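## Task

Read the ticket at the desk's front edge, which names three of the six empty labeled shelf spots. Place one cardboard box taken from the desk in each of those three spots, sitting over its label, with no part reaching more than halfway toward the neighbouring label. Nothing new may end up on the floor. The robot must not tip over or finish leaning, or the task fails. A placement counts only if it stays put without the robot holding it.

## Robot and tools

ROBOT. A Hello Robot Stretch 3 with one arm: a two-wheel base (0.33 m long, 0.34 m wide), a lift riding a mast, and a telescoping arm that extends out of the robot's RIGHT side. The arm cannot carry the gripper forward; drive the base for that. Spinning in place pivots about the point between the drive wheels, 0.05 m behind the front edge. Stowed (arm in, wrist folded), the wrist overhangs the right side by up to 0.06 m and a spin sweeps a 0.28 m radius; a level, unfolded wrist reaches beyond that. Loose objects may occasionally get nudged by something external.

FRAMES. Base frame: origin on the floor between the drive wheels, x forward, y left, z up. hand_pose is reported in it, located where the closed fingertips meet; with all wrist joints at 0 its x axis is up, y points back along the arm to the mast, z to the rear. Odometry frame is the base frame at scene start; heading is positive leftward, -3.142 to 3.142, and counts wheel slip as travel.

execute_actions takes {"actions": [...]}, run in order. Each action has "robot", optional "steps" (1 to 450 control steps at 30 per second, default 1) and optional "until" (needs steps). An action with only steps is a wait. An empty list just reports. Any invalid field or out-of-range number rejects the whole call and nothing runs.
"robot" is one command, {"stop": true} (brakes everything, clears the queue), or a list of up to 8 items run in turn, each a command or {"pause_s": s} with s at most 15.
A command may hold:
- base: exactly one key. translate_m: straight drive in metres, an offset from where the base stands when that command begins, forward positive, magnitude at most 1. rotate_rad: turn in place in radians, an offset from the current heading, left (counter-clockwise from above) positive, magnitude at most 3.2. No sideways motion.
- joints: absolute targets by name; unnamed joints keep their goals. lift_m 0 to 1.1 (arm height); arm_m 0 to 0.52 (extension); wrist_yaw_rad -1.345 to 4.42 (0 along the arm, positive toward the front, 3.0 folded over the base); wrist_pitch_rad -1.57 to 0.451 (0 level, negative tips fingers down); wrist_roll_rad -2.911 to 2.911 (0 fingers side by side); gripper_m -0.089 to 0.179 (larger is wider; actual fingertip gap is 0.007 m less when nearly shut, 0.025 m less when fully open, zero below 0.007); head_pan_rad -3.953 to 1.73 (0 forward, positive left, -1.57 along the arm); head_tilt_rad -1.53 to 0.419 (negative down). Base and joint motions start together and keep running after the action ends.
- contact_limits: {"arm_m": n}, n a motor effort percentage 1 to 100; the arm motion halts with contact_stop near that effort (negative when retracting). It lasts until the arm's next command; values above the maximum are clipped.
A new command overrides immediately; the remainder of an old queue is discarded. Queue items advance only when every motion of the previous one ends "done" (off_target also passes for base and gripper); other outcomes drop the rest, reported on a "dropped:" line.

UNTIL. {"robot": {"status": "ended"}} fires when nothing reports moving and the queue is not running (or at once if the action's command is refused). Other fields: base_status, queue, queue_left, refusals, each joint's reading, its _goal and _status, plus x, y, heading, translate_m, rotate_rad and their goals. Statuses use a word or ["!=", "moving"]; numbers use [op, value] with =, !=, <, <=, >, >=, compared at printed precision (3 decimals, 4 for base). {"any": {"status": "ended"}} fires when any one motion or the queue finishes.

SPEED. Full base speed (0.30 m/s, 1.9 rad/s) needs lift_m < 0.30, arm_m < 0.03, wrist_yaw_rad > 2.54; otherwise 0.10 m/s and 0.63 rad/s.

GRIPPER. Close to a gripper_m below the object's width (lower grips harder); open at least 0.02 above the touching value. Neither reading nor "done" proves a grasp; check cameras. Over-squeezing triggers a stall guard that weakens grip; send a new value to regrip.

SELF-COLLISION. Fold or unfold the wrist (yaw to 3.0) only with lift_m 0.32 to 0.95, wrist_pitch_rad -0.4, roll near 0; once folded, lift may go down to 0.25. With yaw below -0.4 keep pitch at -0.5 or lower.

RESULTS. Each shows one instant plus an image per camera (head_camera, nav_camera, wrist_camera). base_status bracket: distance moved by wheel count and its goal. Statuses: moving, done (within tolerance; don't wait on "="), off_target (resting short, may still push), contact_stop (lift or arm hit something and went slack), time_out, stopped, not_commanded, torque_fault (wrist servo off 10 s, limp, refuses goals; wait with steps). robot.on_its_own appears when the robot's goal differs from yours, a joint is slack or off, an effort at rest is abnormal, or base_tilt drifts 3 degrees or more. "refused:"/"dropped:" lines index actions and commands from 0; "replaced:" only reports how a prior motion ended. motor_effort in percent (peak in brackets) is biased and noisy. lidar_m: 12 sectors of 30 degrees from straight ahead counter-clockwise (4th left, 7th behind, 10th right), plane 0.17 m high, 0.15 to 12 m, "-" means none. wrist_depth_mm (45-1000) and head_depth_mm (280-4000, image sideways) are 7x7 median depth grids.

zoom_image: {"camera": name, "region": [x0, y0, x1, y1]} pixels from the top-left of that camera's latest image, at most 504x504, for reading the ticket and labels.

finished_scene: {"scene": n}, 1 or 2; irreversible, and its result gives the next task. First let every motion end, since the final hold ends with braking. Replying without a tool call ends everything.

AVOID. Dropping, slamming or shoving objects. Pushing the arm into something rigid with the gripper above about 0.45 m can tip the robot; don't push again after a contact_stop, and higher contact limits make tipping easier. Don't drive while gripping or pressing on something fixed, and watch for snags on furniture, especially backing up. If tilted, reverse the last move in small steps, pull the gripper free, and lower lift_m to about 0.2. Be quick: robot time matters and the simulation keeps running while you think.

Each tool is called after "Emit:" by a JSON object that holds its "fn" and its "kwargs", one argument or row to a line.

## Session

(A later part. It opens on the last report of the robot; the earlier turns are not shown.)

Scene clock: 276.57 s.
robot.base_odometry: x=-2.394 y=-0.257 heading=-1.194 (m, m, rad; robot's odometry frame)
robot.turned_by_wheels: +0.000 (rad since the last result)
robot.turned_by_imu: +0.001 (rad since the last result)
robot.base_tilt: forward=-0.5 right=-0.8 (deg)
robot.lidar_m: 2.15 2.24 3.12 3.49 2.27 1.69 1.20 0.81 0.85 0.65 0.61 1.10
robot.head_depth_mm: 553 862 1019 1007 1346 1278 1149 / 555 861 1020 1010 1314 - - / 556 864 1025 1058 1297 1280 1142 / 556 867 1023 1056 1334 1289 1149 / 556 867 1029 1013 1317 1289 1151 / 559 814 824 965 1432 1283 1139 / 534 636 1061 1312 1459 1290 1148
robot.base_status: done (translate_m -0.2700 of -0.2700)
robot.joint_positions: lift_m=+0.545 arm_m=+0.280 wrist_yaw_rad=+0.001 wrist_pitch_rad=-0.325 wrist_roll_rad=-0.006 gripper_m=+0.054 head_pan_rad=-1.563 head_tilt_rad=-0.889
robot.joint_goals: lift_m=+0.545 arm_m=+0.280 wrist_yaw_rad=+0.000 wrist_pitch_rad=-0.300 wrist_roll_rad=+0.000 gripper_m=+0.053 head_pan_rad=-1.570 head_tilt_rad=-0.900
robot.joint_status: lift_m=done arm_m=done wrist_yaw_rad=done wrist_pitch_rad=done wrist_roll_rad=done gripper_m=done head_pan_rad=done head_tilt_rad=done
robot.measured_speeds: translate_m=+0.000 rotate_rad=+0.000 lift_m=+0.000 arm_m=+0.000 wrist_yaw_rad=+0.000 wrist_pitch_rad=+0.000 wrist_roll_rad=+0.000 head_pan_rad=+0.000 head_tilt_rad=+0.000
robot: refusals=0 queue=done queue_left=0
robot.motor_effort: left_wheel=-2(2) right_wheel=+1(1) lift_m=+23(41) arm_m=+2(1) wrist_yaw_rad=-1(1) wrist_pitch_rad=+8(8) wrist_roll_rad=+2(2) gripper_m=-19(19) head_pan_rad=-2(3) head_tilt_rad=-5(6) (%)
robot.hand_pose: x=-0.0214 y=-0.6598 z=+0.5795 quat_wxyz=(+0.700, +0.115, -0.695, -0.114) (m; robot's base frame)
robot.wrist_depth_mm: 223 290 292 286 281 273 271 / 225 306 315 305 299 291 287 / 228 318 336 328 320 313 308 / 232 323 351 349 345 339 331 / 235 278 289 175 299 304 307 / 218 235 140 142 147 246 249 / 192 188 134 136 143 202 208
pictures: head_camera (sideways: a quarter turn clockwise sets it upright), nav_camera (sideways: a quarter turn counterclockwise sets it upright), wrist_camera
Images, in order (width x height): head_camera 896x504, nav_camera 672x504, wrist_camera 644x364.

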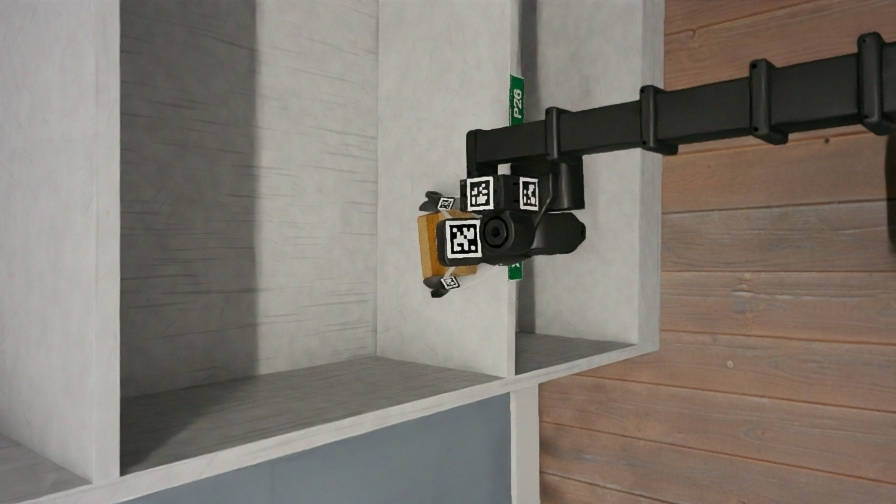

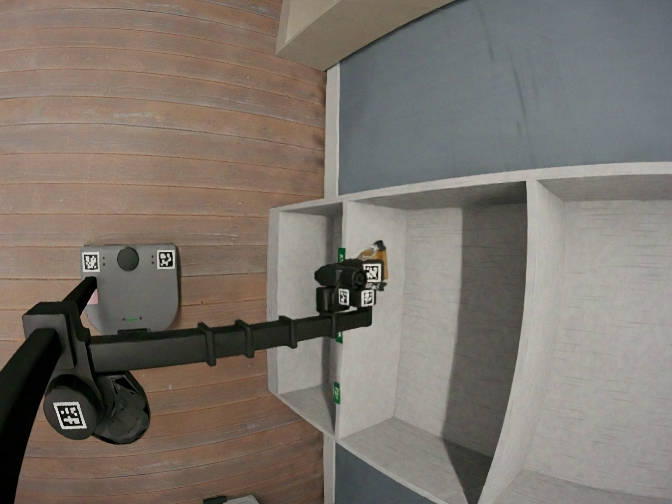

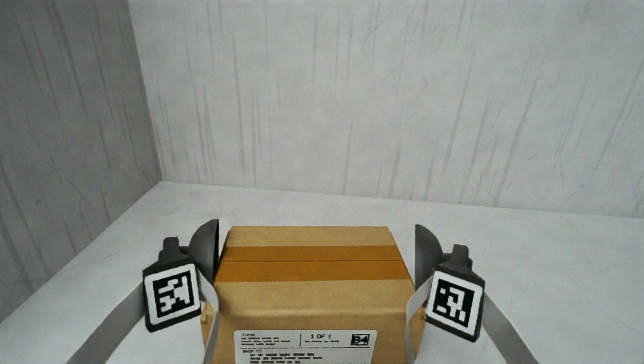

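Emit:
{"fn": "execute_actions", "kwargs": {
  "actions": [
    {"robot":{"joints":{"lift_m":0.515}},"steps":450,"until":{"robot":{"status":"ended"}}}
  ]
}}

Scene clock: 280.97 s.
robot.base_odometry: x=-2.394 y=-0.257 heading=-1.194 (m, m, rad; robot's odometry frame)
robot.turned_by_wheels: +0.000 (rad since the last result)
robot.turned_by_imu: +0.001 (rad since the last result)
robot.base_tilt: forward=-0.4 right=-0.9 (deg)
robot.lidar_m: 2.15 2.24 3.12 3.50 2.28 1.68 1.20 0.81 0.84 0.65 0.61 1.10
robot.head_depth_mm: 552 867 1020 1010 1351 1272 1151 / 556 860 1019 1008 1325 1285 - / 555 870 1023 1032 - 1280 1141 / 558 869 1027 964 1305 1289 1142 / 557 867 1034 1009 1331 1294 1147 / 557 818 825 966 1438 1278 1147 / 534 640 1072 1300 1470 1279 1150
robot.base_status: done (translate_m -0.2700 of -0.2700)
robot.joint_positions: lift_m=+0.516 arm_m=+0.280 wrist_yaw_rad=+0.001 wrist_pitch_rad=-0.285 wrist_roll_rad=-0.006 gripper_m=+0.054 head_pan_rad=-1.563 head_tilt_rad=-0.889
robot.joint_goals: lift_m=+0.515 arm_m=+0.280 wrist_yaw_rad=+0.000 wrist_pitch_rad=-0.300 wrist_roll_rad=+0.000 gripper_m=+0.053 head_pan_rad=-1.570 head_tilt_rad=-0.900
robot.joint_status: lift_m=done arm_m=done wrist_yaw_rad=done wrist_pitch_rad=done wrist_roll_rad=done gripper_m=done head_pan_rad=done head_tilt_rad=done
robot.measured_speeds: translate_m=+0.000 rotate_rad=+0.000 lift_m=+0.000 arm_m=+0.000 wrist_yaw_rad=+0.000 wrist_pitch_rad=+0.000 wrist_roll_rad=+0.000 head_pan_rad=+0.000 head_tilt_rad=+0.000
robot: refusals=0 queue=done queue_left=0
robot.motor_effort: left_wheel=-2(2) right_wheel=+1(1) lift_m=+18(24) arm_m=+2(2) wrist_yaw_rad=+0(1) wrist_pitch_rad=-6(8) wrist_roll_rad=+3(2) gripper_m=-19(19) head_pan_rad=-2(3) head_tilt_rad=-6(7) (%)
robot.hand_pose: x=-0.0214 y=-0.6638 z=+0.5592 quat_wxyz=(+0.702, +0.101, -0.697, -0.100) (m; robot's base frame)
robot.wrist_depth_mm: 224 289 290 287 279 275 271 / 225 308 311 304 297 292 286 / 229 316 330 324 319 311 304 / 232 302 342 337 333 330 323 / 229 255 256 175 274 277 285 / 201 211 138 140 143 221 224 / 172 167 133 135 141 180 185
pictures: head_camera (sideways: a quarter turn clockwise sets it upright), nav_camera (sideways: a quarter turn counterclockwise sets it upright), wrist_camera
Images, in order (width x height): head_camera 896x504, nav_camera 672x504, wrist_camera 644x364.

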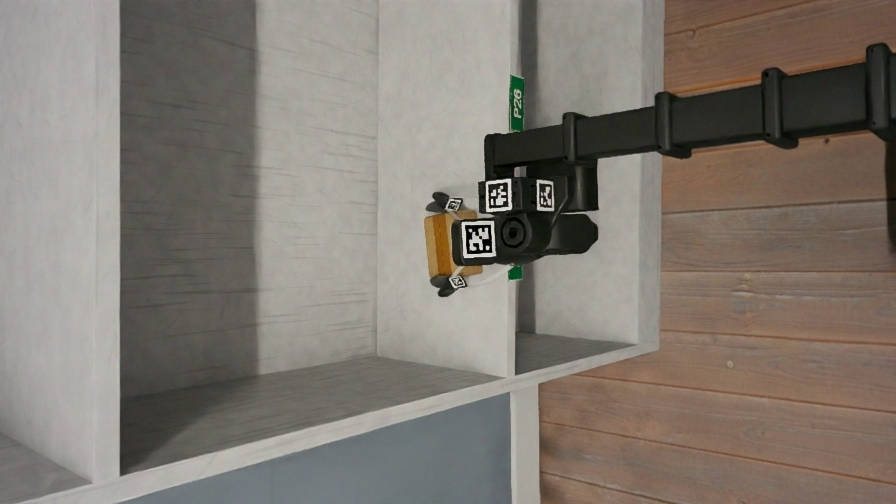

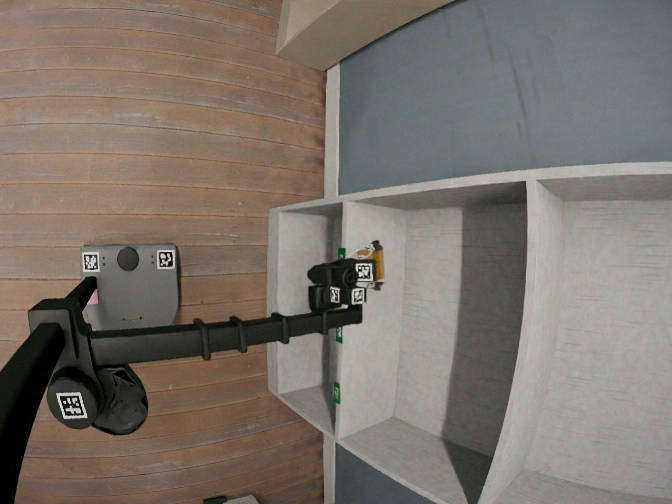

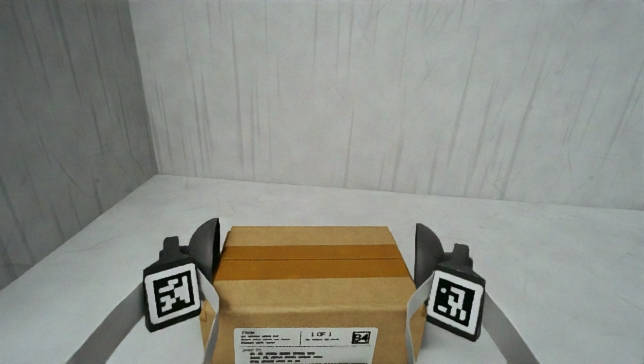

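Emit:
{"fn": "execute_actions", "kwargs": {
  "actions": [
    {"robot":[{"joints":{"lift_m":0.527,"gripper_m":0.125}},{"joints":{"lift_m":0.54}},{"joints":{"arm_m":0.0}},{"joints":{"wrist_pitch_rad":-0.4}},{"joints":{"wrist_yaw_rad":3.0,"gripper_m":0.03}}],"steps":450,"until":{"robot":{"status":"ended"}}}
  ]
}}

Emit:
{"fn": "execute_actions", "kwargs": {
  "actions": [
    {"robot":[{"joints":{"lift_m":0.26}},{"base":{"rotate_rad":1.25},"joints":{"head_pan_rad":0,"head_tilt_rad":-0.6}},{"base":{"translate_m":1.0}},{"base":{"translate_m":1.0}},{"base":{"translate_m":0.74}},{"base":{"rotate_rad":1.894},"joints":{"head_pan_rad":-1.57,"head_tilt_rad":-0.75}},{"joints":{"lift_m":0.76}},{"joints":{"wrist_yaw_rad":0,"gripper_m":0.16}}],"steps":2,"until":{"robot":{"status":"ended"}}}
  ]
}}

Scene clock: 295.07 s.
robot.base_odometry: x=-2.394 y=-0.257 heading=-1.194 (m, m, rad; robot's odometry frame)
robot.turned_by_wheels: +0.000 (rad since the last result)
robot.turned_by_imu: +0.003 (rad since the last result)
robot.base_tilt: forward=-0.4 right=-0.9 (deg)
robot.lidar_m: 2.15 2.25 3.11 3.91 2.27 1.68 1.20 0.81 0.84 0.65 0.61 1.10
robot.head_depth_mm: 553 861 1022 1007 1338 1279 1151 / 554 864 1016 1007 1324 1285 - / 556 865 1023 1011 1342 1290 - / 556 866 1020 969 1322 1280 - / 558 870 1027 1009 1327 1287 1147 / 557 817 825 966 1441 1288 1149 / 535 640 1065 1306 1480 1297 1147
robot.base_status: done (translate_m -0.2700 of -0.2700)
robot.joint_positions: lift_m=+0.540 arm_m=+0.000 wrist_yaw_rad=+2.998 wrist_pitch_rad=-0.413 wrist_roll_rad=-0.006 gripper_m=+0.030 head_pan_rad=-1.563 head_tilt_rad=-0.889
robot.joint_goals: lift_m=+0.540 arm_m=+0.000 wrist_yaw_rad=+3.000 wrist_pitch_rad=-0.400 wrist_roll_rad=+0.000 gripper_m=+0.030 head_pan_rad=-1.570 head_tilt_rad=-0.900
robot.joint_status: lift_m=done arm_m=done wrist_yaw_rad=done wrist_pitch_rad=done wrist_roll_rad=done gripper_m=done head_pan_rad=done head_tilt_rad=done
robot.measured_speeds: translate_m=+0.000 rotate_rad=+0.000 lift_m=+0.000 arm_m=+0.000 wrist_yaw_rad=+0.000 wrist_pitch_rad=+0.000 wrist_roll_rad=+0.000 head_pan_rad=+0.000 head_tilt_rad=+0.000
robot: refusals=0 queue=done queue_left=0
robot.motor_effort: left_wheel=-2(3) right_wheel=+1(1) lift_m=+40(41) arm_m=-3(5) wrist_yaw_rad=+2(3) wrist_pitch_rad=+4(7) wrist_roll_rad=+2(2) gripper_m=-1(81) head_pan_rad=-4(2) head_tilt_rad=-6(5) (%)
robot.hand_pose: x=+0.0110 y=+0.0775 z=+0.5535 quat_wxyz=(+0.194, +0.698, +0.096, +0.682) (m; robot's base frame)
robot.wrist_depth_mm: - - - - - - - / - - - - - - - / - - - - - - - / - - - - - - - / 986 990 - - - - - / 819 828 - 842 886 885 903 / 712 721 726 727 734 756 765
pictures: head_camera (sideways: a quarter turn clockwise sets it upright), nav_camera (sideways: a quarter turn counterclockwise sets it upright), wrist_camera
Images, in order (width x height): head_camera 896x504, nav_camera 672x504, wrist_camera 644x364.

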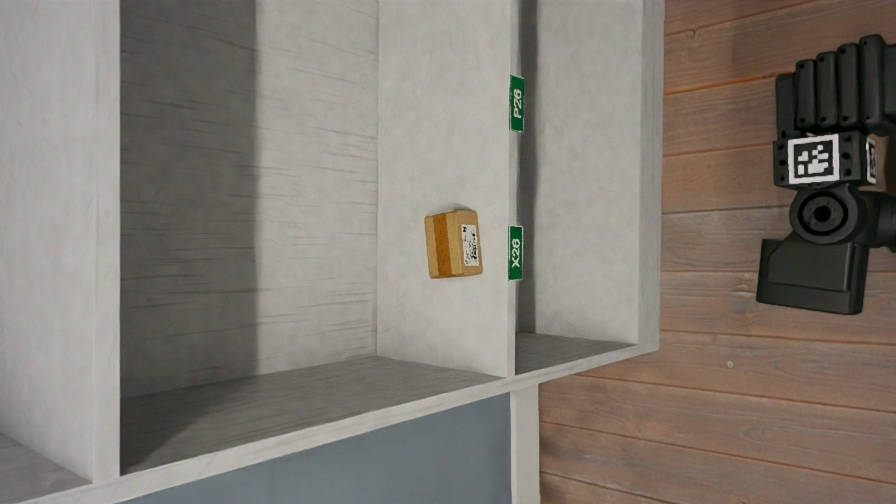

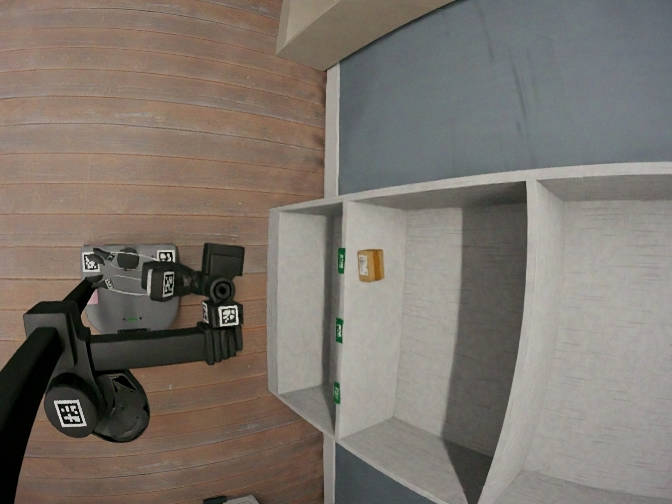

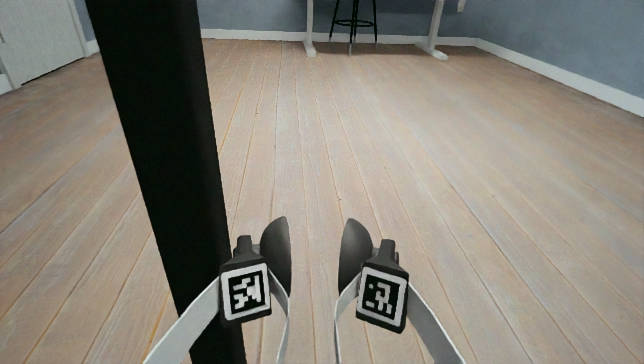

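Scene clock: 295.13 s.
robot.base_odometry: x=-2.394 y=-0.257 heading=-1.194 (m, m, rad; robot's odometry frame)
robot.turned_by_wheels: +0.000 (rad since the last result)
robot.turned_by_imu: +0.000 (rad since the last result)
robot.base_tilt: forward=-0.6 right=-0.9 (deg)
robot.lidar_m: 2.15 2.23 3.10 3.90 2.28 1.68 1.20 0.81 0.84 0.65 0.61 1.10
robot.head_depth_mm: 554 862 1021 1005 1359 1283 1157 / 554 869 1023 1007 1321 1281 - / 557 867 1022 1009 1355 1286 - / 557 866 1020 966 1324 1286 - / 557 866 1028 1008 1320 1288 1149 / 557 817 827 971 1437 1280 1144 / 535 640 1065 1298 1475 1290 1147
robot.base_status: done (translate_m -0.2700 of -0.2700)
robot.joint_positions: lift_m=+0.540 arm_m=+0.000 wrist_yaw_rad=+2.998 wrist_pitch_rad=-0.413 wrist_roll_rad=-0.006 gripper_m=+0.030 head_pan_rad=-1.563 head_tilt_rad=-0.889
robot.joint_goals: lift_m=+0.260 arm_m=+0.000 wrist_yaw_rad=+3.000 wrist_pitch_rad=-0.400 wrist_roll_rad=+0.000 gripper_m=+0.030 head_pan_rad=-1.570 head_tilt_rad=-0.900
robot.joint_status: lift_m=moving arm_m=done wrist_yaw_rad=done wrist_pitch_rad=done wrist_roll_rad=done gripper_m=done head_pan_rad=done head_tilt_rad=done
robot.measured_speeds: translate_m=+0.000 rotate_rad=+0.000 lift_m=-0.002 arm_m=+0.000 wrist_yaw_rad=+0.000 wrist_pitch_rad=+0.000 wrist_roll_rad=+0.000 head_pan_rad=+0.000 head_tilt_rad=+0.000
robot: refusals=0 queue=running queue_left=7
robot.motor_effort: left_wheel=-2(3) right_wheel=+1(1) lift_m=+21(34) arm_m=-4(4) wrist_yaw_rad=+2(2) wrist_pitch_rad=+4(4) wrist_roll_rad=+2(2) gripper_m=+0(0) head_pan_rad=-2(3) head_tilt_rad=-6(7) (%)
robot.hand_pose: x=+0.0110 y=+0.0775 z=+0.5535 quat_wxyz=(+0.194, +0.698, +0.096, +0.682) (m; robot's base frame)
robot.wrist_depth_mm: - - - - - - - / - - - - - - - / - - - - - - - / - - - - - - - / 971 979 - - - - - / 821 822 - 851 895 897 915 / 702 715 723 732 735 759 765
pictures: head_camera (sideways: a quarter turn clockwise sets it upright), nav_camera (sideways: a quarter turn counterclockwise sets it upright), wrist_camera
Images, in order (width x height): head_camera 896x504, nav_camera 672x504, wrist_camera 644x364.

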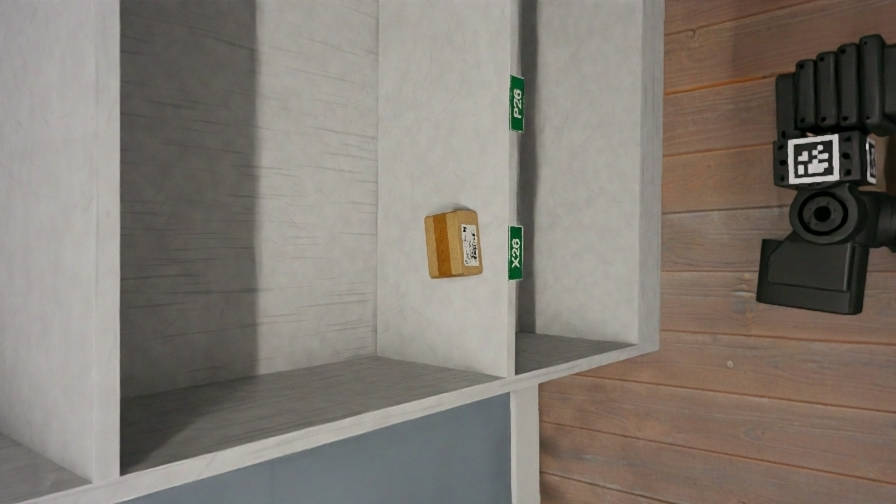

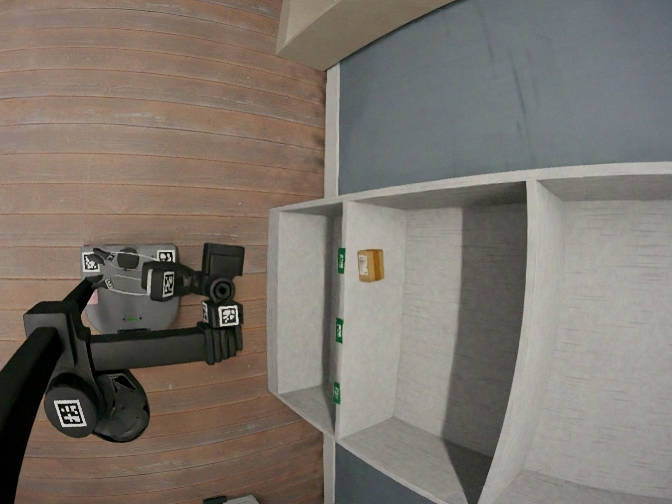

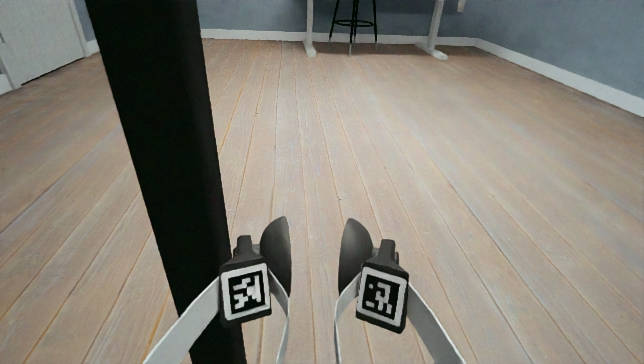

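Emit:
{"fn": "execute_actions", "kwargs": {
  "actions": [
    {"steps":450,"until":{"robot":{"queue_left":["<=",1]}}}
  ]
}}

Scene clock: 311.93 s.
robot.base_odometry: x=-0.058 y=-0.125 heading=+0.056 (m, m, rad; robot's odometry frame)
robot.turned_by_wheels: +1.250 (rad since the last result)
robot.turned_by_imu: +1.260 (rad since the last result)
robot.base_tilt: forward=+0.4 right=-1.2 (deg)
robot.lidar_m: 1.44 0.95 1.89 2.29 2.30 2.65 2.88 2.84 1.72 1.47 1.47 1.42
robot.head_depth_mm: 1627 1811 1460 2196 1859 1500 1277 / 1594 1723 1473 1633 1787 1500 1273 / 1528 1687 1465 1156 1847 1511 1280 / 1475 1637 1482 1149 1847 1500 1281 / 1423 1577 1491 1096 1863 1507 1278 / 1413 1532 1486 1101 1761 1503 1282 / 1364 1475 1485 1058 1705 1484 1286
robot.base_status: moving (translate_m +0.3396 of +0.7400)
robot.joint_positions: lift_m=+0.260 arm_m=+0.000 wrist_yaw_rad=+2.999 wrist_pitch_rad=-0.414 wrist_roll_rad=-0.006 gripper_m=+0.030 head_pan_rad=-0.007 head_tilt_rad=-0.605
robot.joint_goals: lift_m=+0.260 arm_m=+0.000 wrist_yaw_rad=+3.000 wrist_pitch_rad=-0.400 wrist_roll_rad=+0.000 gripper_m=+0.030 head_pan_rad=+0.000 head_tilt_rad=-0.600
robot.joint_status: lift_m=done arm_m=done wrist_yaw_rad=done wrist_pitch_rad=done wrist_roll_rad=done gripper_m=done head_pan_rad=done head_tilt_rad=done
robot.measured_speeds: translate_m=+0.293 rotate_rad=+0.000 lift_m=+0.000 arm_m=+0.000 wrist_yaw_rad=+0.000 wrist_pitch_rad=+0.000 wrist_roll_rad=+0.000 head_pan_rad=+0.000 head_tilt_rad=+0.000
robot: refusals=0 queue=running queue_left=3
robot.motor_effort: left_wheel=-2(8) right_wheel=+3(8) lift_m=+23(23) arm_m=-4(4) wrist_yaw_rad=+0(2) wrist_pitch_rad=+5(5) wrist_roll_rad=+2(2) gripper_m=+0(0) head_pan_rad=+2(31) head_tilt_rad=+3(26) (%)
robot.hand_pose: x=+0.0107 y=+0.0773 z=+0.2739 quat_wxyz=(+0.194, +0.698, +0.097, +0.682) (m; robot's base frame)
robot.wrist_depth_mm: - - - - - - - / - - - - - - - / 904 882 976 988 - - 974 / 704 701 727 736 769 777 794 / 565 572 614 610 612 620 631 / 479 503 - - 518 516 517 / - - - - 425 438 446
pictures: head_camera (sideways: a quarter turn clockwise sets it upright), nav_camera (sideways: a quarter turn counterclockwise sets it upright), wrist_camera
Images, in order (width x height): head_camera 896x504, nav_camera 672x504, wrist_camera 644x364.

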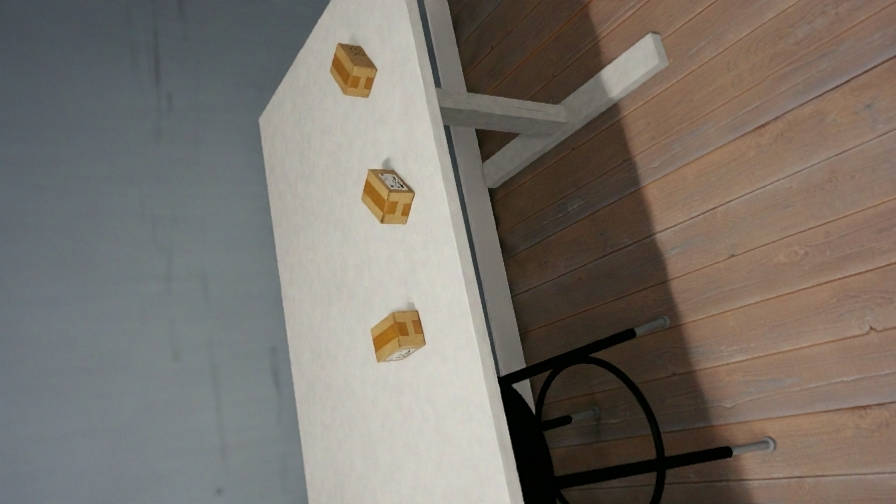

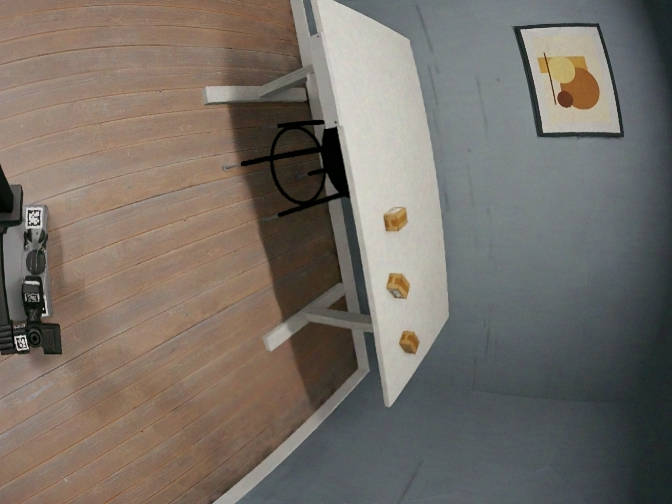

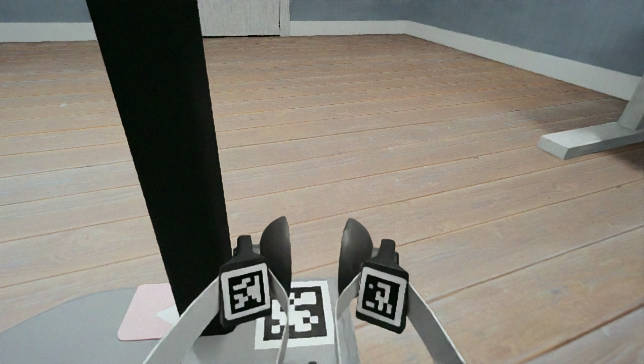

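Emit:
{"fn": "execute_actions", "kwargs": {
  "actions": [
    {"steps":450,"until":{"robot":{"status":"ended"}}}
  ]
}}

Scene clock: 324.73 s.
robot.base_odometry: x=+0.342 y=-0.103 heading=+1.950 (m, m, rad; robot's odometry frame)
robot.turned_by_wheels: +1.894 (rad since the last result)
robot.turned_by_imu: +1.872 (rad since the last result)
robot.base_tilt: forward=-0.5 right=-1.0 (deg)
robot.lidar_m: 2.40 2.54 3.34 3.21 1.85 1.39 1.35 1.42 1.03 0.71 0.59 1.86
robot.head_depth_mm: 1090 1218 1098 856 744 1372 - / 1084 1221 1104 864 749 1354 - / 1086 1222 1106 814 748 1406 - / 1092 1220 1109 871 748 1379 1175 / 1089 1229 1114 865 751 1351 1200 / 1093 1237 1106 865 751 1332 1199 / 1095 1238 1110 870 732 1386 1199
robot.base_status: done (rotate_rad +1.8939 of +1.8940)
robot.joint_positions: lift_m=+0.760 arm_m=+0.000 wrist_yaw_rad=+0.002 wrist_pitch_rad=-0.414 wrist_roll_rad=-0.006 gripper_m=+0.160 head_pan_rad=-1.563 head_tilt_rad=-0.741
robot.joint_goals: lift_m=+0.760 arm_m=+0.000 wrist_yaw_rad=+0.000 wrist_pitch_rad=-0.400 wrist_roll_rad=+0.000 gripper_m=+0.160 head_pan_rad=-1.570 head_tilt_rad=-0.750
robot.joint_status: lift_m=done arm_m=done wrist_yaw_rad=done wrist_pitch_rad=done wrist_roll_rad=done gripper_m=done head_pan_rad=done head_tilt_rad=done
robot.measured_speeds: translate_m=+0.000 rotate_rad=+0.000 lift_m=+0.000 arm_m=+0.000 wrist_yaw_rad=+0.000 wrist_pitch_rad=+0.000 wrist_roll_rad=+0.000 head_pan_rad=+0.000 head_tilt_rad=+0.000
robot: refusals=0 queue=done queue_left=0
robot.motor_effort: left_wheel=-3(10) right_wheel=+2(8) lift_m=+40(40) arm_m=-4(3) wrist_yaw_rad=-2(3) wrist_pitch_rad=+5(5) wrist_roll_rad=+2(2) gripper_m=+0(86) head_pan_rad=-2(30) head_tilt_rad=-5(21) (%)
robot.hand_pose: x=-0.0210 y=-0.3701 z=+0.7731 quat_wxyz=(+0.694, +0.147, -0.689, -0.145) (m; robot's base frame)
robot.wrist_depth_mm: 974 941 937 912 893 878 879 / 569 594 615 639 671 699 735 / 399 409 420 434 381 456 367 / 307 314 319 326 336 341 332 / 783 286 281 281 277 277 278 / - - - - - - 791 / 914 925 977 964 999 974 980
pictures: head_camera (sideways: a quarter turn clockwise sets it upright), nav_camera (sideways: a quarter turn counterclockwise sets it upright), wrist_camera
Images, in order (width x height): head_camera 896x504, nav_camera 672x504, wrist_camera 644x364.

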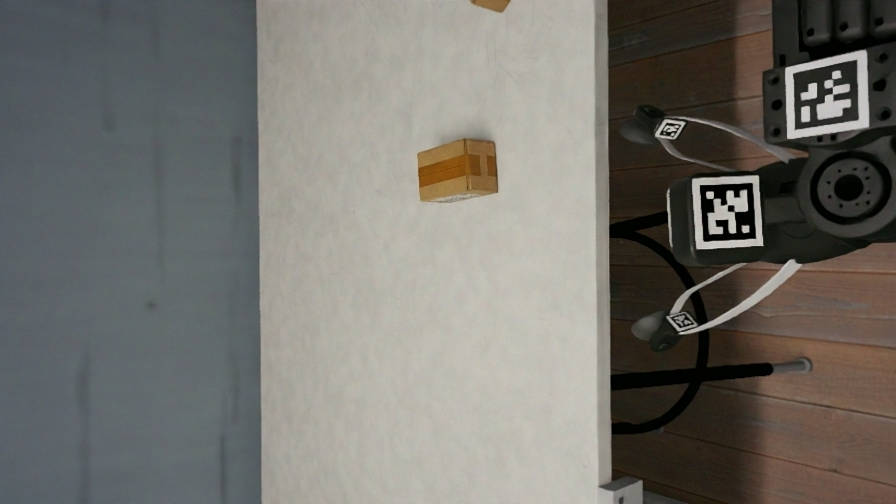

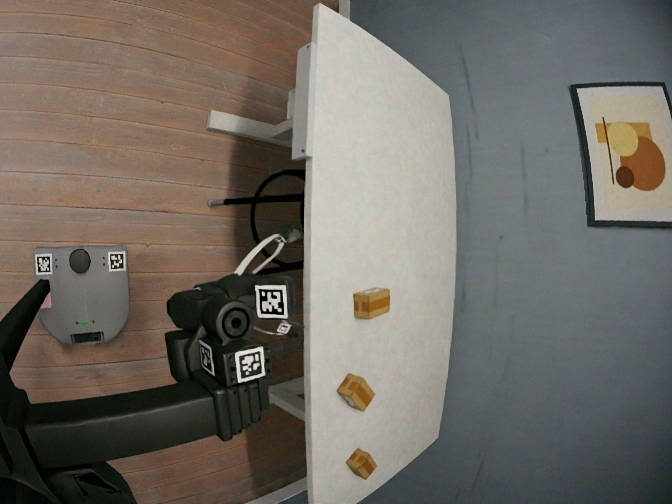

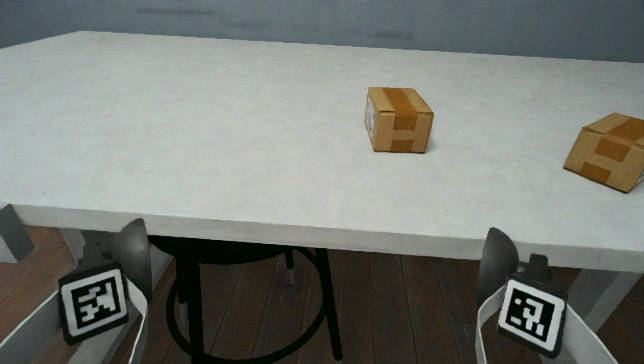

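Emit:
{"fn": "execute_actions", "kwargs": {
  "actions": [
    {"robot":[{"base":{"translate_m":-0.075},"joints":{"wrist_pitch_rad":-0.3}},{"joints":{"arm_m":0.17}}],"steps":400,"until":{"robot":{"status":"ended"}}}
  ]
}}

Scene clock: 330.70 s.
robot.base_odometry: x=+0.369 y=-0.172 heading=+1.950 (m, m, rad; robot's odometry frame)
robot.turned_by_wheels: +0.000 (rad since the last result)
robot.turned_by_imu: +0.001 (rad since the last result)
robot.base_tilt: forward=-0.5 right=-0.9 (deg)
robot.lidar_m: 2.48 2.62 3.38 3.23 1.74 1.31 1.28 1.34 0.99 0.70 0.62 1.86
robot.head_depth_mm: 1086 1224 1100 862 747 - - / 1076 1215 1103 890 - 1323 1197 / 1084 1223 1103 896 - 1353 1192 / 1091 1218 1111 869 956 1354 1205 / 1090 1221 1117 883 752 1352 1205 / 1089 1227 1109 868 750 1331 1205 / 1092 1224 1111 871 731 1365 1198
robot.base_status: done (translate_m -0.0750 of -0.0750)
robot.joint_positions: lift_m=+0.760 arm_m=+0.170 wrist_yaw_rad=+0.001 wrist_pitch_rad=-0.324 wrist_roll_rad=-0.006 gripper_m=+0.160 head_pan_rad=-1.563 head_tilt_rad=-0.741
robot.joint_goals: lift_m=+0.760 arm_m=+0.170 wrist_yaw_rad=+0.000 wrist_pitch_rad=-0.300 wrist_roll_rad=+0.000 gripper_m=+0.160 head_pan_rad=-1.570 head_tilt_rad=-0.750
robot.joint_status: lift_m=done arm_m=done wrist_yaw_rad=done wrist_pitch_rad=done wrist_roll_rad=done gripper_m=done head_pan_rad=done head_tilt_rad=done
robot.measured_speeds: translate_m=+0.000 rotate_rad=+0.000 lift_m=+0.000 arm_m=+0.000 wrist_yaw_rad=+0.000 wrist_pitch_rad=+0.000 wrist_roll_rad=+0.000 head_pan_rad=+0.000 head_tilt_rad=+0.000
robot: refusals=0 queue=done queue_left=0
robot.motor_effort: left_wheel=-3(7) right_wheel=+1(2) lift_m=+40(40) arm_m=+2(2) wrist_yaw_rad=-1(2) wrist_pitch_rad=+8(9) wrist_roll_rad=+2(2) gripper_m=+0(0) head_pan_rad=-2(3) head_tilt_rad=-4(5) (%)
robot.hand_pose: x=-0.0213 y=-0.5499 z=+0.7939 quat_wxyz=(+0.700, +0.115, -0.695, -0.114) (m; robot's base frame)
robot.wrist_depth_mm: 813 803 781 758 761 735 721 / 855 820 818 805 806 788 766 / 519 533 558 571 599 628 662 / 375 382 393 355 413 425 440 / 293 308 302 226 313 326 330 / 249 245 247 234 257 - 254 / 197 204 209 212 215 211 208
pictures: head_camera (sideways: a quarter turn clockwise sets it upright), nav_camera (sideways: a quarter turn counterclockwise sets it upright), wrist_camera
Images, in order (width x height): head_camera 896x504, nav_camera 672x504, wrist_camera 644x364.

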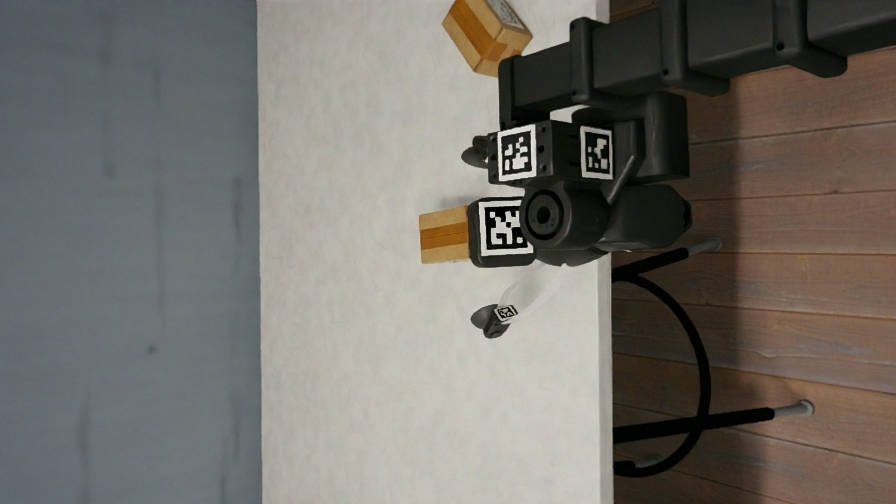

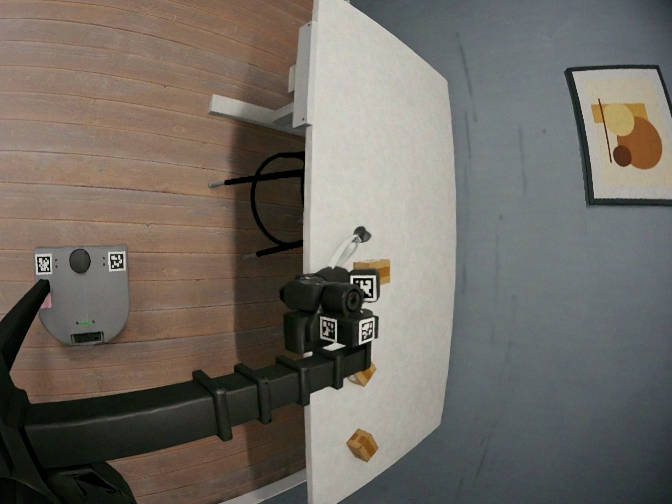

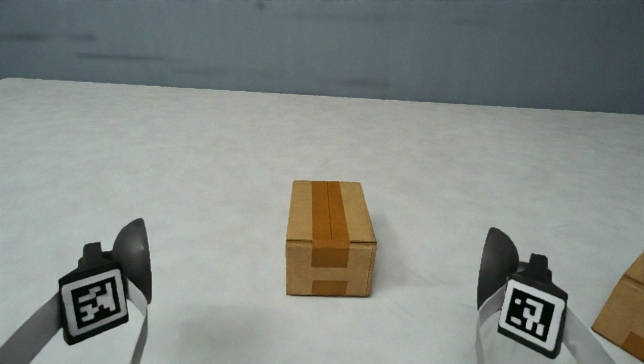

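Emit:
{"fn": "execute_actions", "kwargs": {
  "actions": [
    {"robot":[{"joints":{"arm_m":0.255,"lift_m":0.735,"gripper_m":0.13}},{"joints":{"lift_m":0.725}},{"joints":{"gripper_m":0.025}},{"pause_s":0.5},{"joints":{"lift_m":0.82}}],"steps":400,"until":{"robot":{"status":"ended"}}}
  ]
}}

Scene clock: 340.60 s.
robot.base_odometry: x=+0.369 y=-0.172 heading=+1.950 (m, m, rad; robot's odometry frame)
robot.turned_by_wheels: +0.000 (rad since the last result)
robot.turned_by_imu: +0.002 (rad since the last result)
robot.base_tilt: forward=-0.5 right=-0.7 (deg)
robot.lidar_m: 2.48 2.62 3.36 3.20 1.75 1.31 1.28 1.34 0.99 0.70 0.63 1.86
robot.head_depth_mm: 1074 1213 1103 907 - - 1197 / 1084 1209 1152 - 746 1388 1199 / 1087 1226 1151 - 747 1373 1196 / 1085 1219 1145 - 749 1346 1198 / 1090 1222 1105 863 751 1353 1199 / 1085 1229 1113 868 753 1319 1197 / 1081 1221 1112 874 736 1347 1197
robot.base_status: done (translate_m -0.0750 of -0.0750)
robot.joint_positions: lift_m=+0.820 arm_m=+0.255 wrist_yaw_rad=+0.000 wrist_pitch_rad=-0.324 wrist_roll_rad=-0.006 gripper_m=+0.026 head_pan_rad=-1.563 head_tilt_rad=-0.741
robot.joint_goals: lift_m=+0.820 arm_m=+0.255 wrist_yaw_rad=+0.000 wrist_pitch_rad=-0.300 wrist_roll_rad=+0.000 gripper_m=+0.025 head_pan_rad=-1.570 head_tilt_rad=-0.750
robot.joint_status: lift_m=done arm_m=done wrist_yaw_rad=done wrist_pitch_rad=done wrist_roll_rad=done gripper_m=done head_pan_rad=done head_tilt_rad=done
robot.measured_speeds: translate_m=+0.000 rotate_rad=+0.000 lift_m=+0.000 arm_m=+0.000 wrist_yaw_rad=+0.000 wrist_pitch_rad=+0.000 wrist_roll_rad=+0.000 head_pan_rad=+0.000 head_tilt_rad=+0.000
robot: refusals=0 queue=done queue_left=0
robot.motor_effort: left_wheel=-3(3) right_wheel=+1(1) lift_m=+41(43) arm_m=+2(6) wrist_yaw_rad=+0(1) wrist_pitch_rad=+8(8) wrist_roll_rad=+2(2) gripper_m=-19(94) head_pan_rad=-2(3) head_tilt_rad=-5(5) (%)
robot.hand_pose: x=-0.0214 y=-0.6349 z=+0.8538 quat_wxyz=(+0.700, +0.115, -0.695, -0.114) (m; robot's base frame)
robot.wrist_depth_mm: 723 714 695 685 678 663 649 / 780 771 752 724 714 710 688 / 688 713 739 767 747 742 738 / 494 508 522 528 550 566 583 / 385 394 403 167 429 429 437 / 318 324 134 135 - 345 351 / 270 272 260 134 276 291 292
pictures: head_camera (sideways: a quarter turn clockwise sets it upright), nav_camera (sideways: a quarter turn counterclockwise sets it upright), wrist_camera
Images, in order (width x height): head_camera 896x504, nav_camera 672x504, wrist_camera 644x364.

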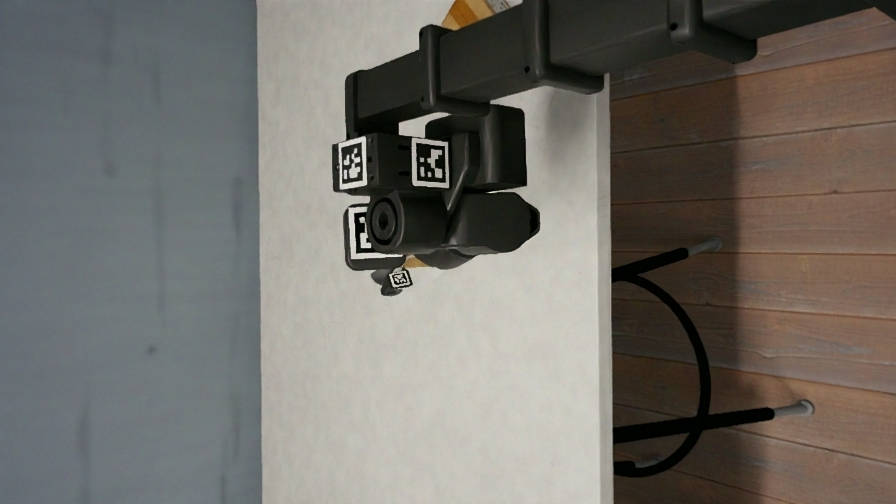

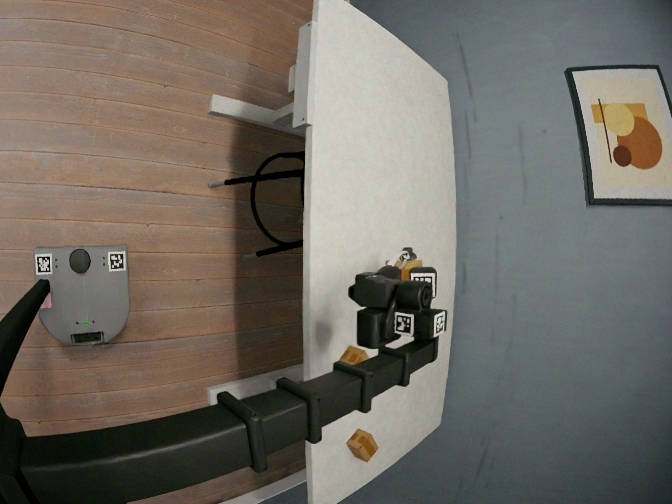

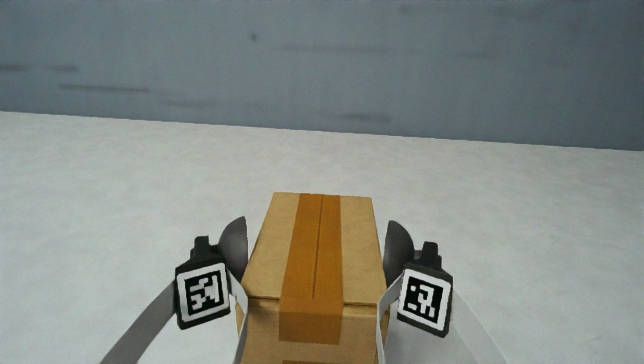

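Emit:
{"fn": "execute_actions", "kwargs": {
  "actions": [
    {"robot":[{"joints":{"arm_m":0.0,"lift_m":0.86}},{"base":{"rotate_rad":1.187},"joints":{"head_pan_rad":0,"head_tilt_rad":-0.5}},{"base":{"translate_m":1.0},"joints":{"lift_m":0.6}},{"base":{"translate_m":1.0}},{"base":{"translate_m":0.8}},{"base":{"rotate_rad":1.954},"joints":{"head_pan_rad":-1.57,"head_tilt_rad":-0.9}}],"steps":450,"until":{"robot":{"status":"ended"}}},
    {"steps":450,"until":{"robot":{"status":"ended"}}},
    {"steps":450,"until":{"robot":{"status":"ended"}}}
  ]
}}

Scene clock: 386.80 s.
robot.base_odometry: x=-2.431 y=-0.159 heading=-1.193 (m, m, rad; robot's odometry frame)
robot.turned_by_wheels: +3.141 (rad since the last result)
robot.turned_by_imu: +3.139 (rad since the last result)
robot.base_tilt: forward=-0.5 right=-1.0 (deg)
robot.lidar_m: 2.19 2.32 3.37 3.48 2.11 1.62 1.16 0.77 0.83 0.68 0.61 1.13
robot.head_depth_mm: 555 829 969 1003 1289 1254 1162 / 555 828 982 1008 1291 1268 - / 556 836 987 1007 1322 1255 - / 554 845 999 943 832 1252 1146 / 556 852 1006 1008 1290 1259 1149 / 558 816 847 945 1408 1293 1155 / 535 613 1012 1300 1468 1288 1144
robot.base_status: done (rotate_rad +1.9538 of +1.9540)
robot.joint_positions: lift_m=+0.600 arm_m=+0.000 wrist_yaw_rad=+0.000 wrist_pitch_rad=-0.325 wrist_roll_rad=-0.006 gripper_m=+0.026 head_pan_rad=-1.563 head_tilt_rad=-0.889
robot.joint_goals: lift_m=+0.600 arm_m=+0.000 wrist_yaw_rad=+0.000 wrist_pitch_rad=-0.300 wrist_roll_rad=+0.000 gripper_m=+0.025 head_pan_rad=-1.570 head_tilt_rad=-0.900
robot.joint_status: lift_m=done arm_m=done wrist_yaw_rad=done wrist_pitch_rad=done wrist_roll_rad=done gripper_m=done head_pan_rad=done head_tilt_rad=done
robot.measured_speeds: translate_m=+0.000 rotate_rad=+0.000 lift_m=+0.000 arm_m=+0.000 wrist_yaw_rad=+0.000 wrist_pitch_rad=+0.000 wrist_roll_rad=+0.000 head_pan_rad=+0.000 head_tilt_rad=+0.000
robot: refusals=0 queue=done queue_left=0
robot.motor_effort: left_wheel=-3(7) right_wheel=+2(5) lift_m=+23(43) arm_m=-4(3) wrist_yaw_rad=+0(0) wrist_pitch_rad=+8(8) wrist_roll_rad=+2(2) gripper_m=-20(19) head_pan_rad=-3(35) head_tilt_rad=-6(34) (%)
robot.hand_pose: x=-0.0214 y=-0.3804 z=+0.6344 quat_wxyz=(+0.700, +0.115, -0.695, -0.114) (m; robot's base frame)
robot.wrist_depth_mm: 607 342 524 519 509 490 477 / 644 370 556 553 540 519 503 / 695 402 591 602 578 559 536 / 764 432 485 403 516 527 548 / 841 780 394 167 405 403 411 / 893 874 134 135 - 694 359 / 829 815 543 134 733 752 695
pictures: head_camera (sideways: a quarter turn clockwise sets it upright), nav_camera (sideways: a quarter turn counterclockwise sets it upright), wrist_camera
Images, in order (width x height): head_camera 896x504, nav_camera 672x504, wrist_camera 644x364.

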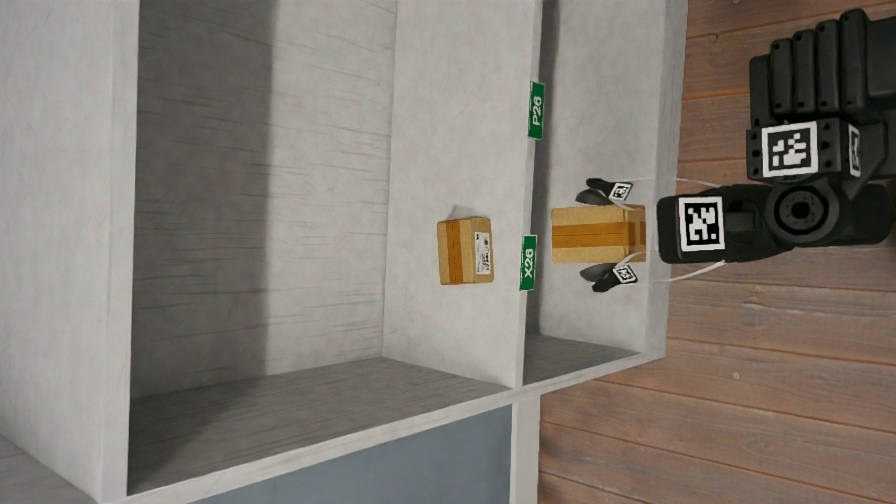

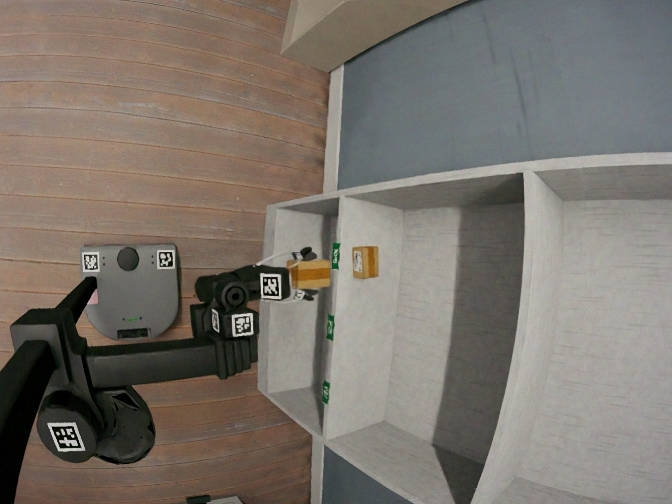

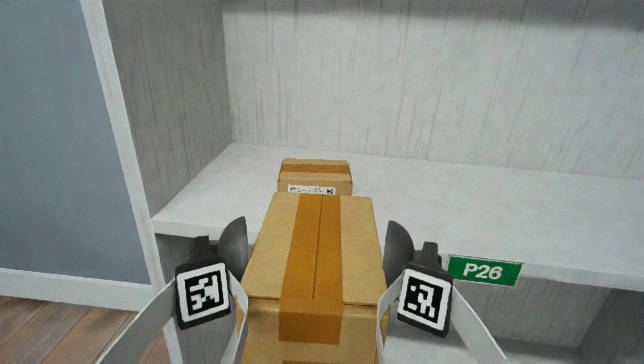

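Emit:
{"fn": "execute_actions", "kwargs": {
  "actions": [
    {"robot":{"base":{"translate_m":-0.41},"joints":{"lift_m":0.58}},"steps":450,"until":{"robot":{"status":"ended"}}}
  ]
}}

Scene clock: 394.77 s.
robot.base_odometry: x=-2.582 y=+0.222 heading=-1.192 (m, m, rad; robot's odometry frame)
robot.turned_by_wheels: +0.000 (rad since the last result)
robot.turned_by_imu: -0.002 (rad since the last result)
robot.base_tilt: forward=-0.6 right=-0.8 (deg)
robot.lidar_m: 2.60 2.75 3.42 3.55 1.57 1.20 0.75 0.80 0.53 0.68 0.84 0.83
robot.head_depth_mm: 497 526 971 1215 1420 1287 1162 / 555 719 786 854 1406 1282 - / 555 797 941 1008 1075 1248 - / 557 804 955 1008 905 1245 1145 / 559 807 956 1009 1301 1244 1147 / 560 816 965 1012 1304 1264 1145 / 557 819 972 1011 1299 1266 1146
robot.base_status: done (translate_m -0.4100 of -0.4100)
robot.joint_positions: lift_m=+0.580 arm_m=+0.000 wrist_yaw_rad=+0.000 wrist_pitch_rad=-0.325 wrist_roll_rad=-0.006 gripper_m=+0.026 head_pan_rad=-1.563 head_tilt_rad=-0.889
robot.joint_goals: lift_m=+0.580 arm_m=+0.000 wrist_yaw_rad=+0.000 wrist_pitch_rad=-0.300 wrist_roll_rad=+0.000 gripper_m=+0.025 head_pan_rad=-1.570 head_tilt_rad=-0.900
robot.joint_status: lift_m=done arm_m=done wrist_yaw_rad=done wrist_pitch_rad=done wrist_roll_rad=done gripper_m=done head_pan_rad=done head_tilt_rad=done
robot.measured_speeds: translate_m=+0.000 rotate_rad=+0.000 lift_m=+0.000 arm_m=+0.000 wrist_yaw_rad=+0.000 wrist_pitch_rad=+0.000 wrist_roll_rad=+0.000 head_pan_rad=+0.000 head_tilt_rad=+0.000
robot: refusals=0 queue=done queue_left=0
robot.motor_effort: left_wheel=-2(9) right_wheel=+1(2) lift_m=+24(24) arm_m=-4(4) wrist_yaw_rad=-1(0) wrist_pitch_rad=+8(8) wrist_roll_rad=+3(2) gripper_m=-20(20) head_pan_rad=-2(2) head_tilt_rad=-6(6) (%)
robot.hand_pose: x=-0.0214 y=-0.3804 z=+0.6144 quat_wxyz=(+0.700, +0.115, -0.695, -0.114) (m; robot's base frame)
robot.wrist_depth_mm: 540 523 503 489 474 290 487 / 577 559 545 522 502 280 522 / 588 589 576 558 540 294 564 / 422 436 448 458 456 319 602 / 670 368 351 168 368 649 651 / 766 775 134 135 - 720 699 / 693 699 672 133 411 782 768
pictures: head_camera (sideways: a quarter turn clockwise sets it upright), nav_camera (sideways: a quarter turn counterclockwise sets it upright), wrist_camera
Images, in order (width x height): head_camera 896x504, nav_camera 672x504, wrist_camera 644x364.

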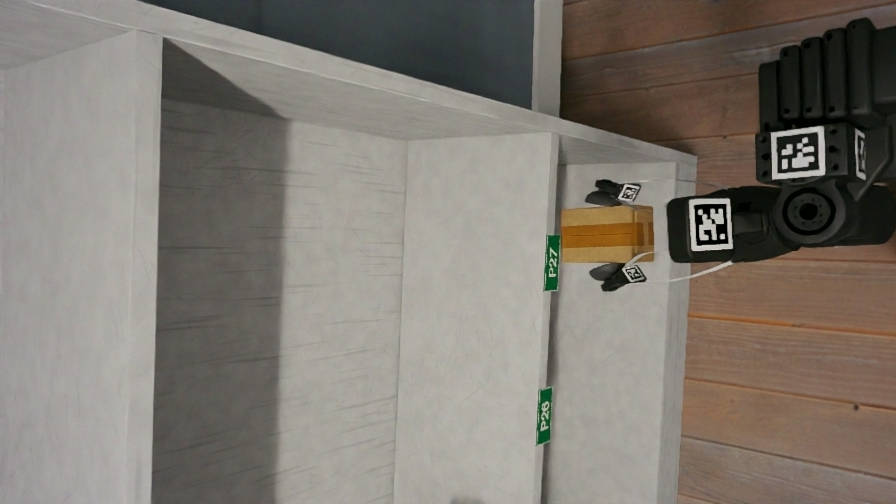

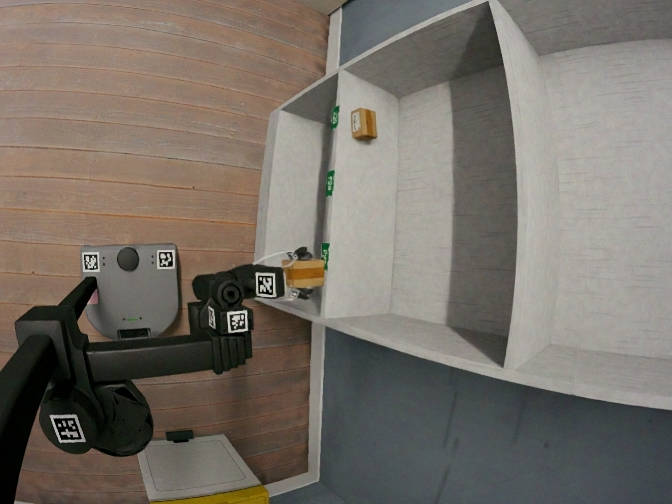

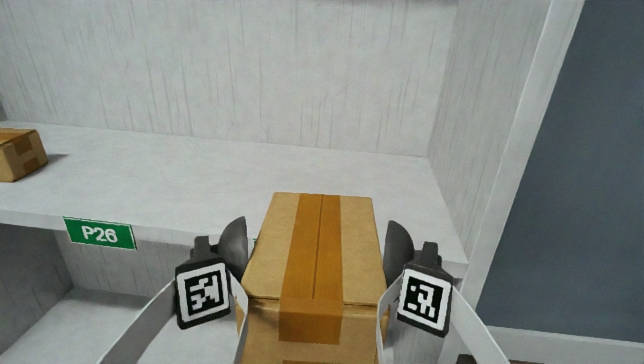

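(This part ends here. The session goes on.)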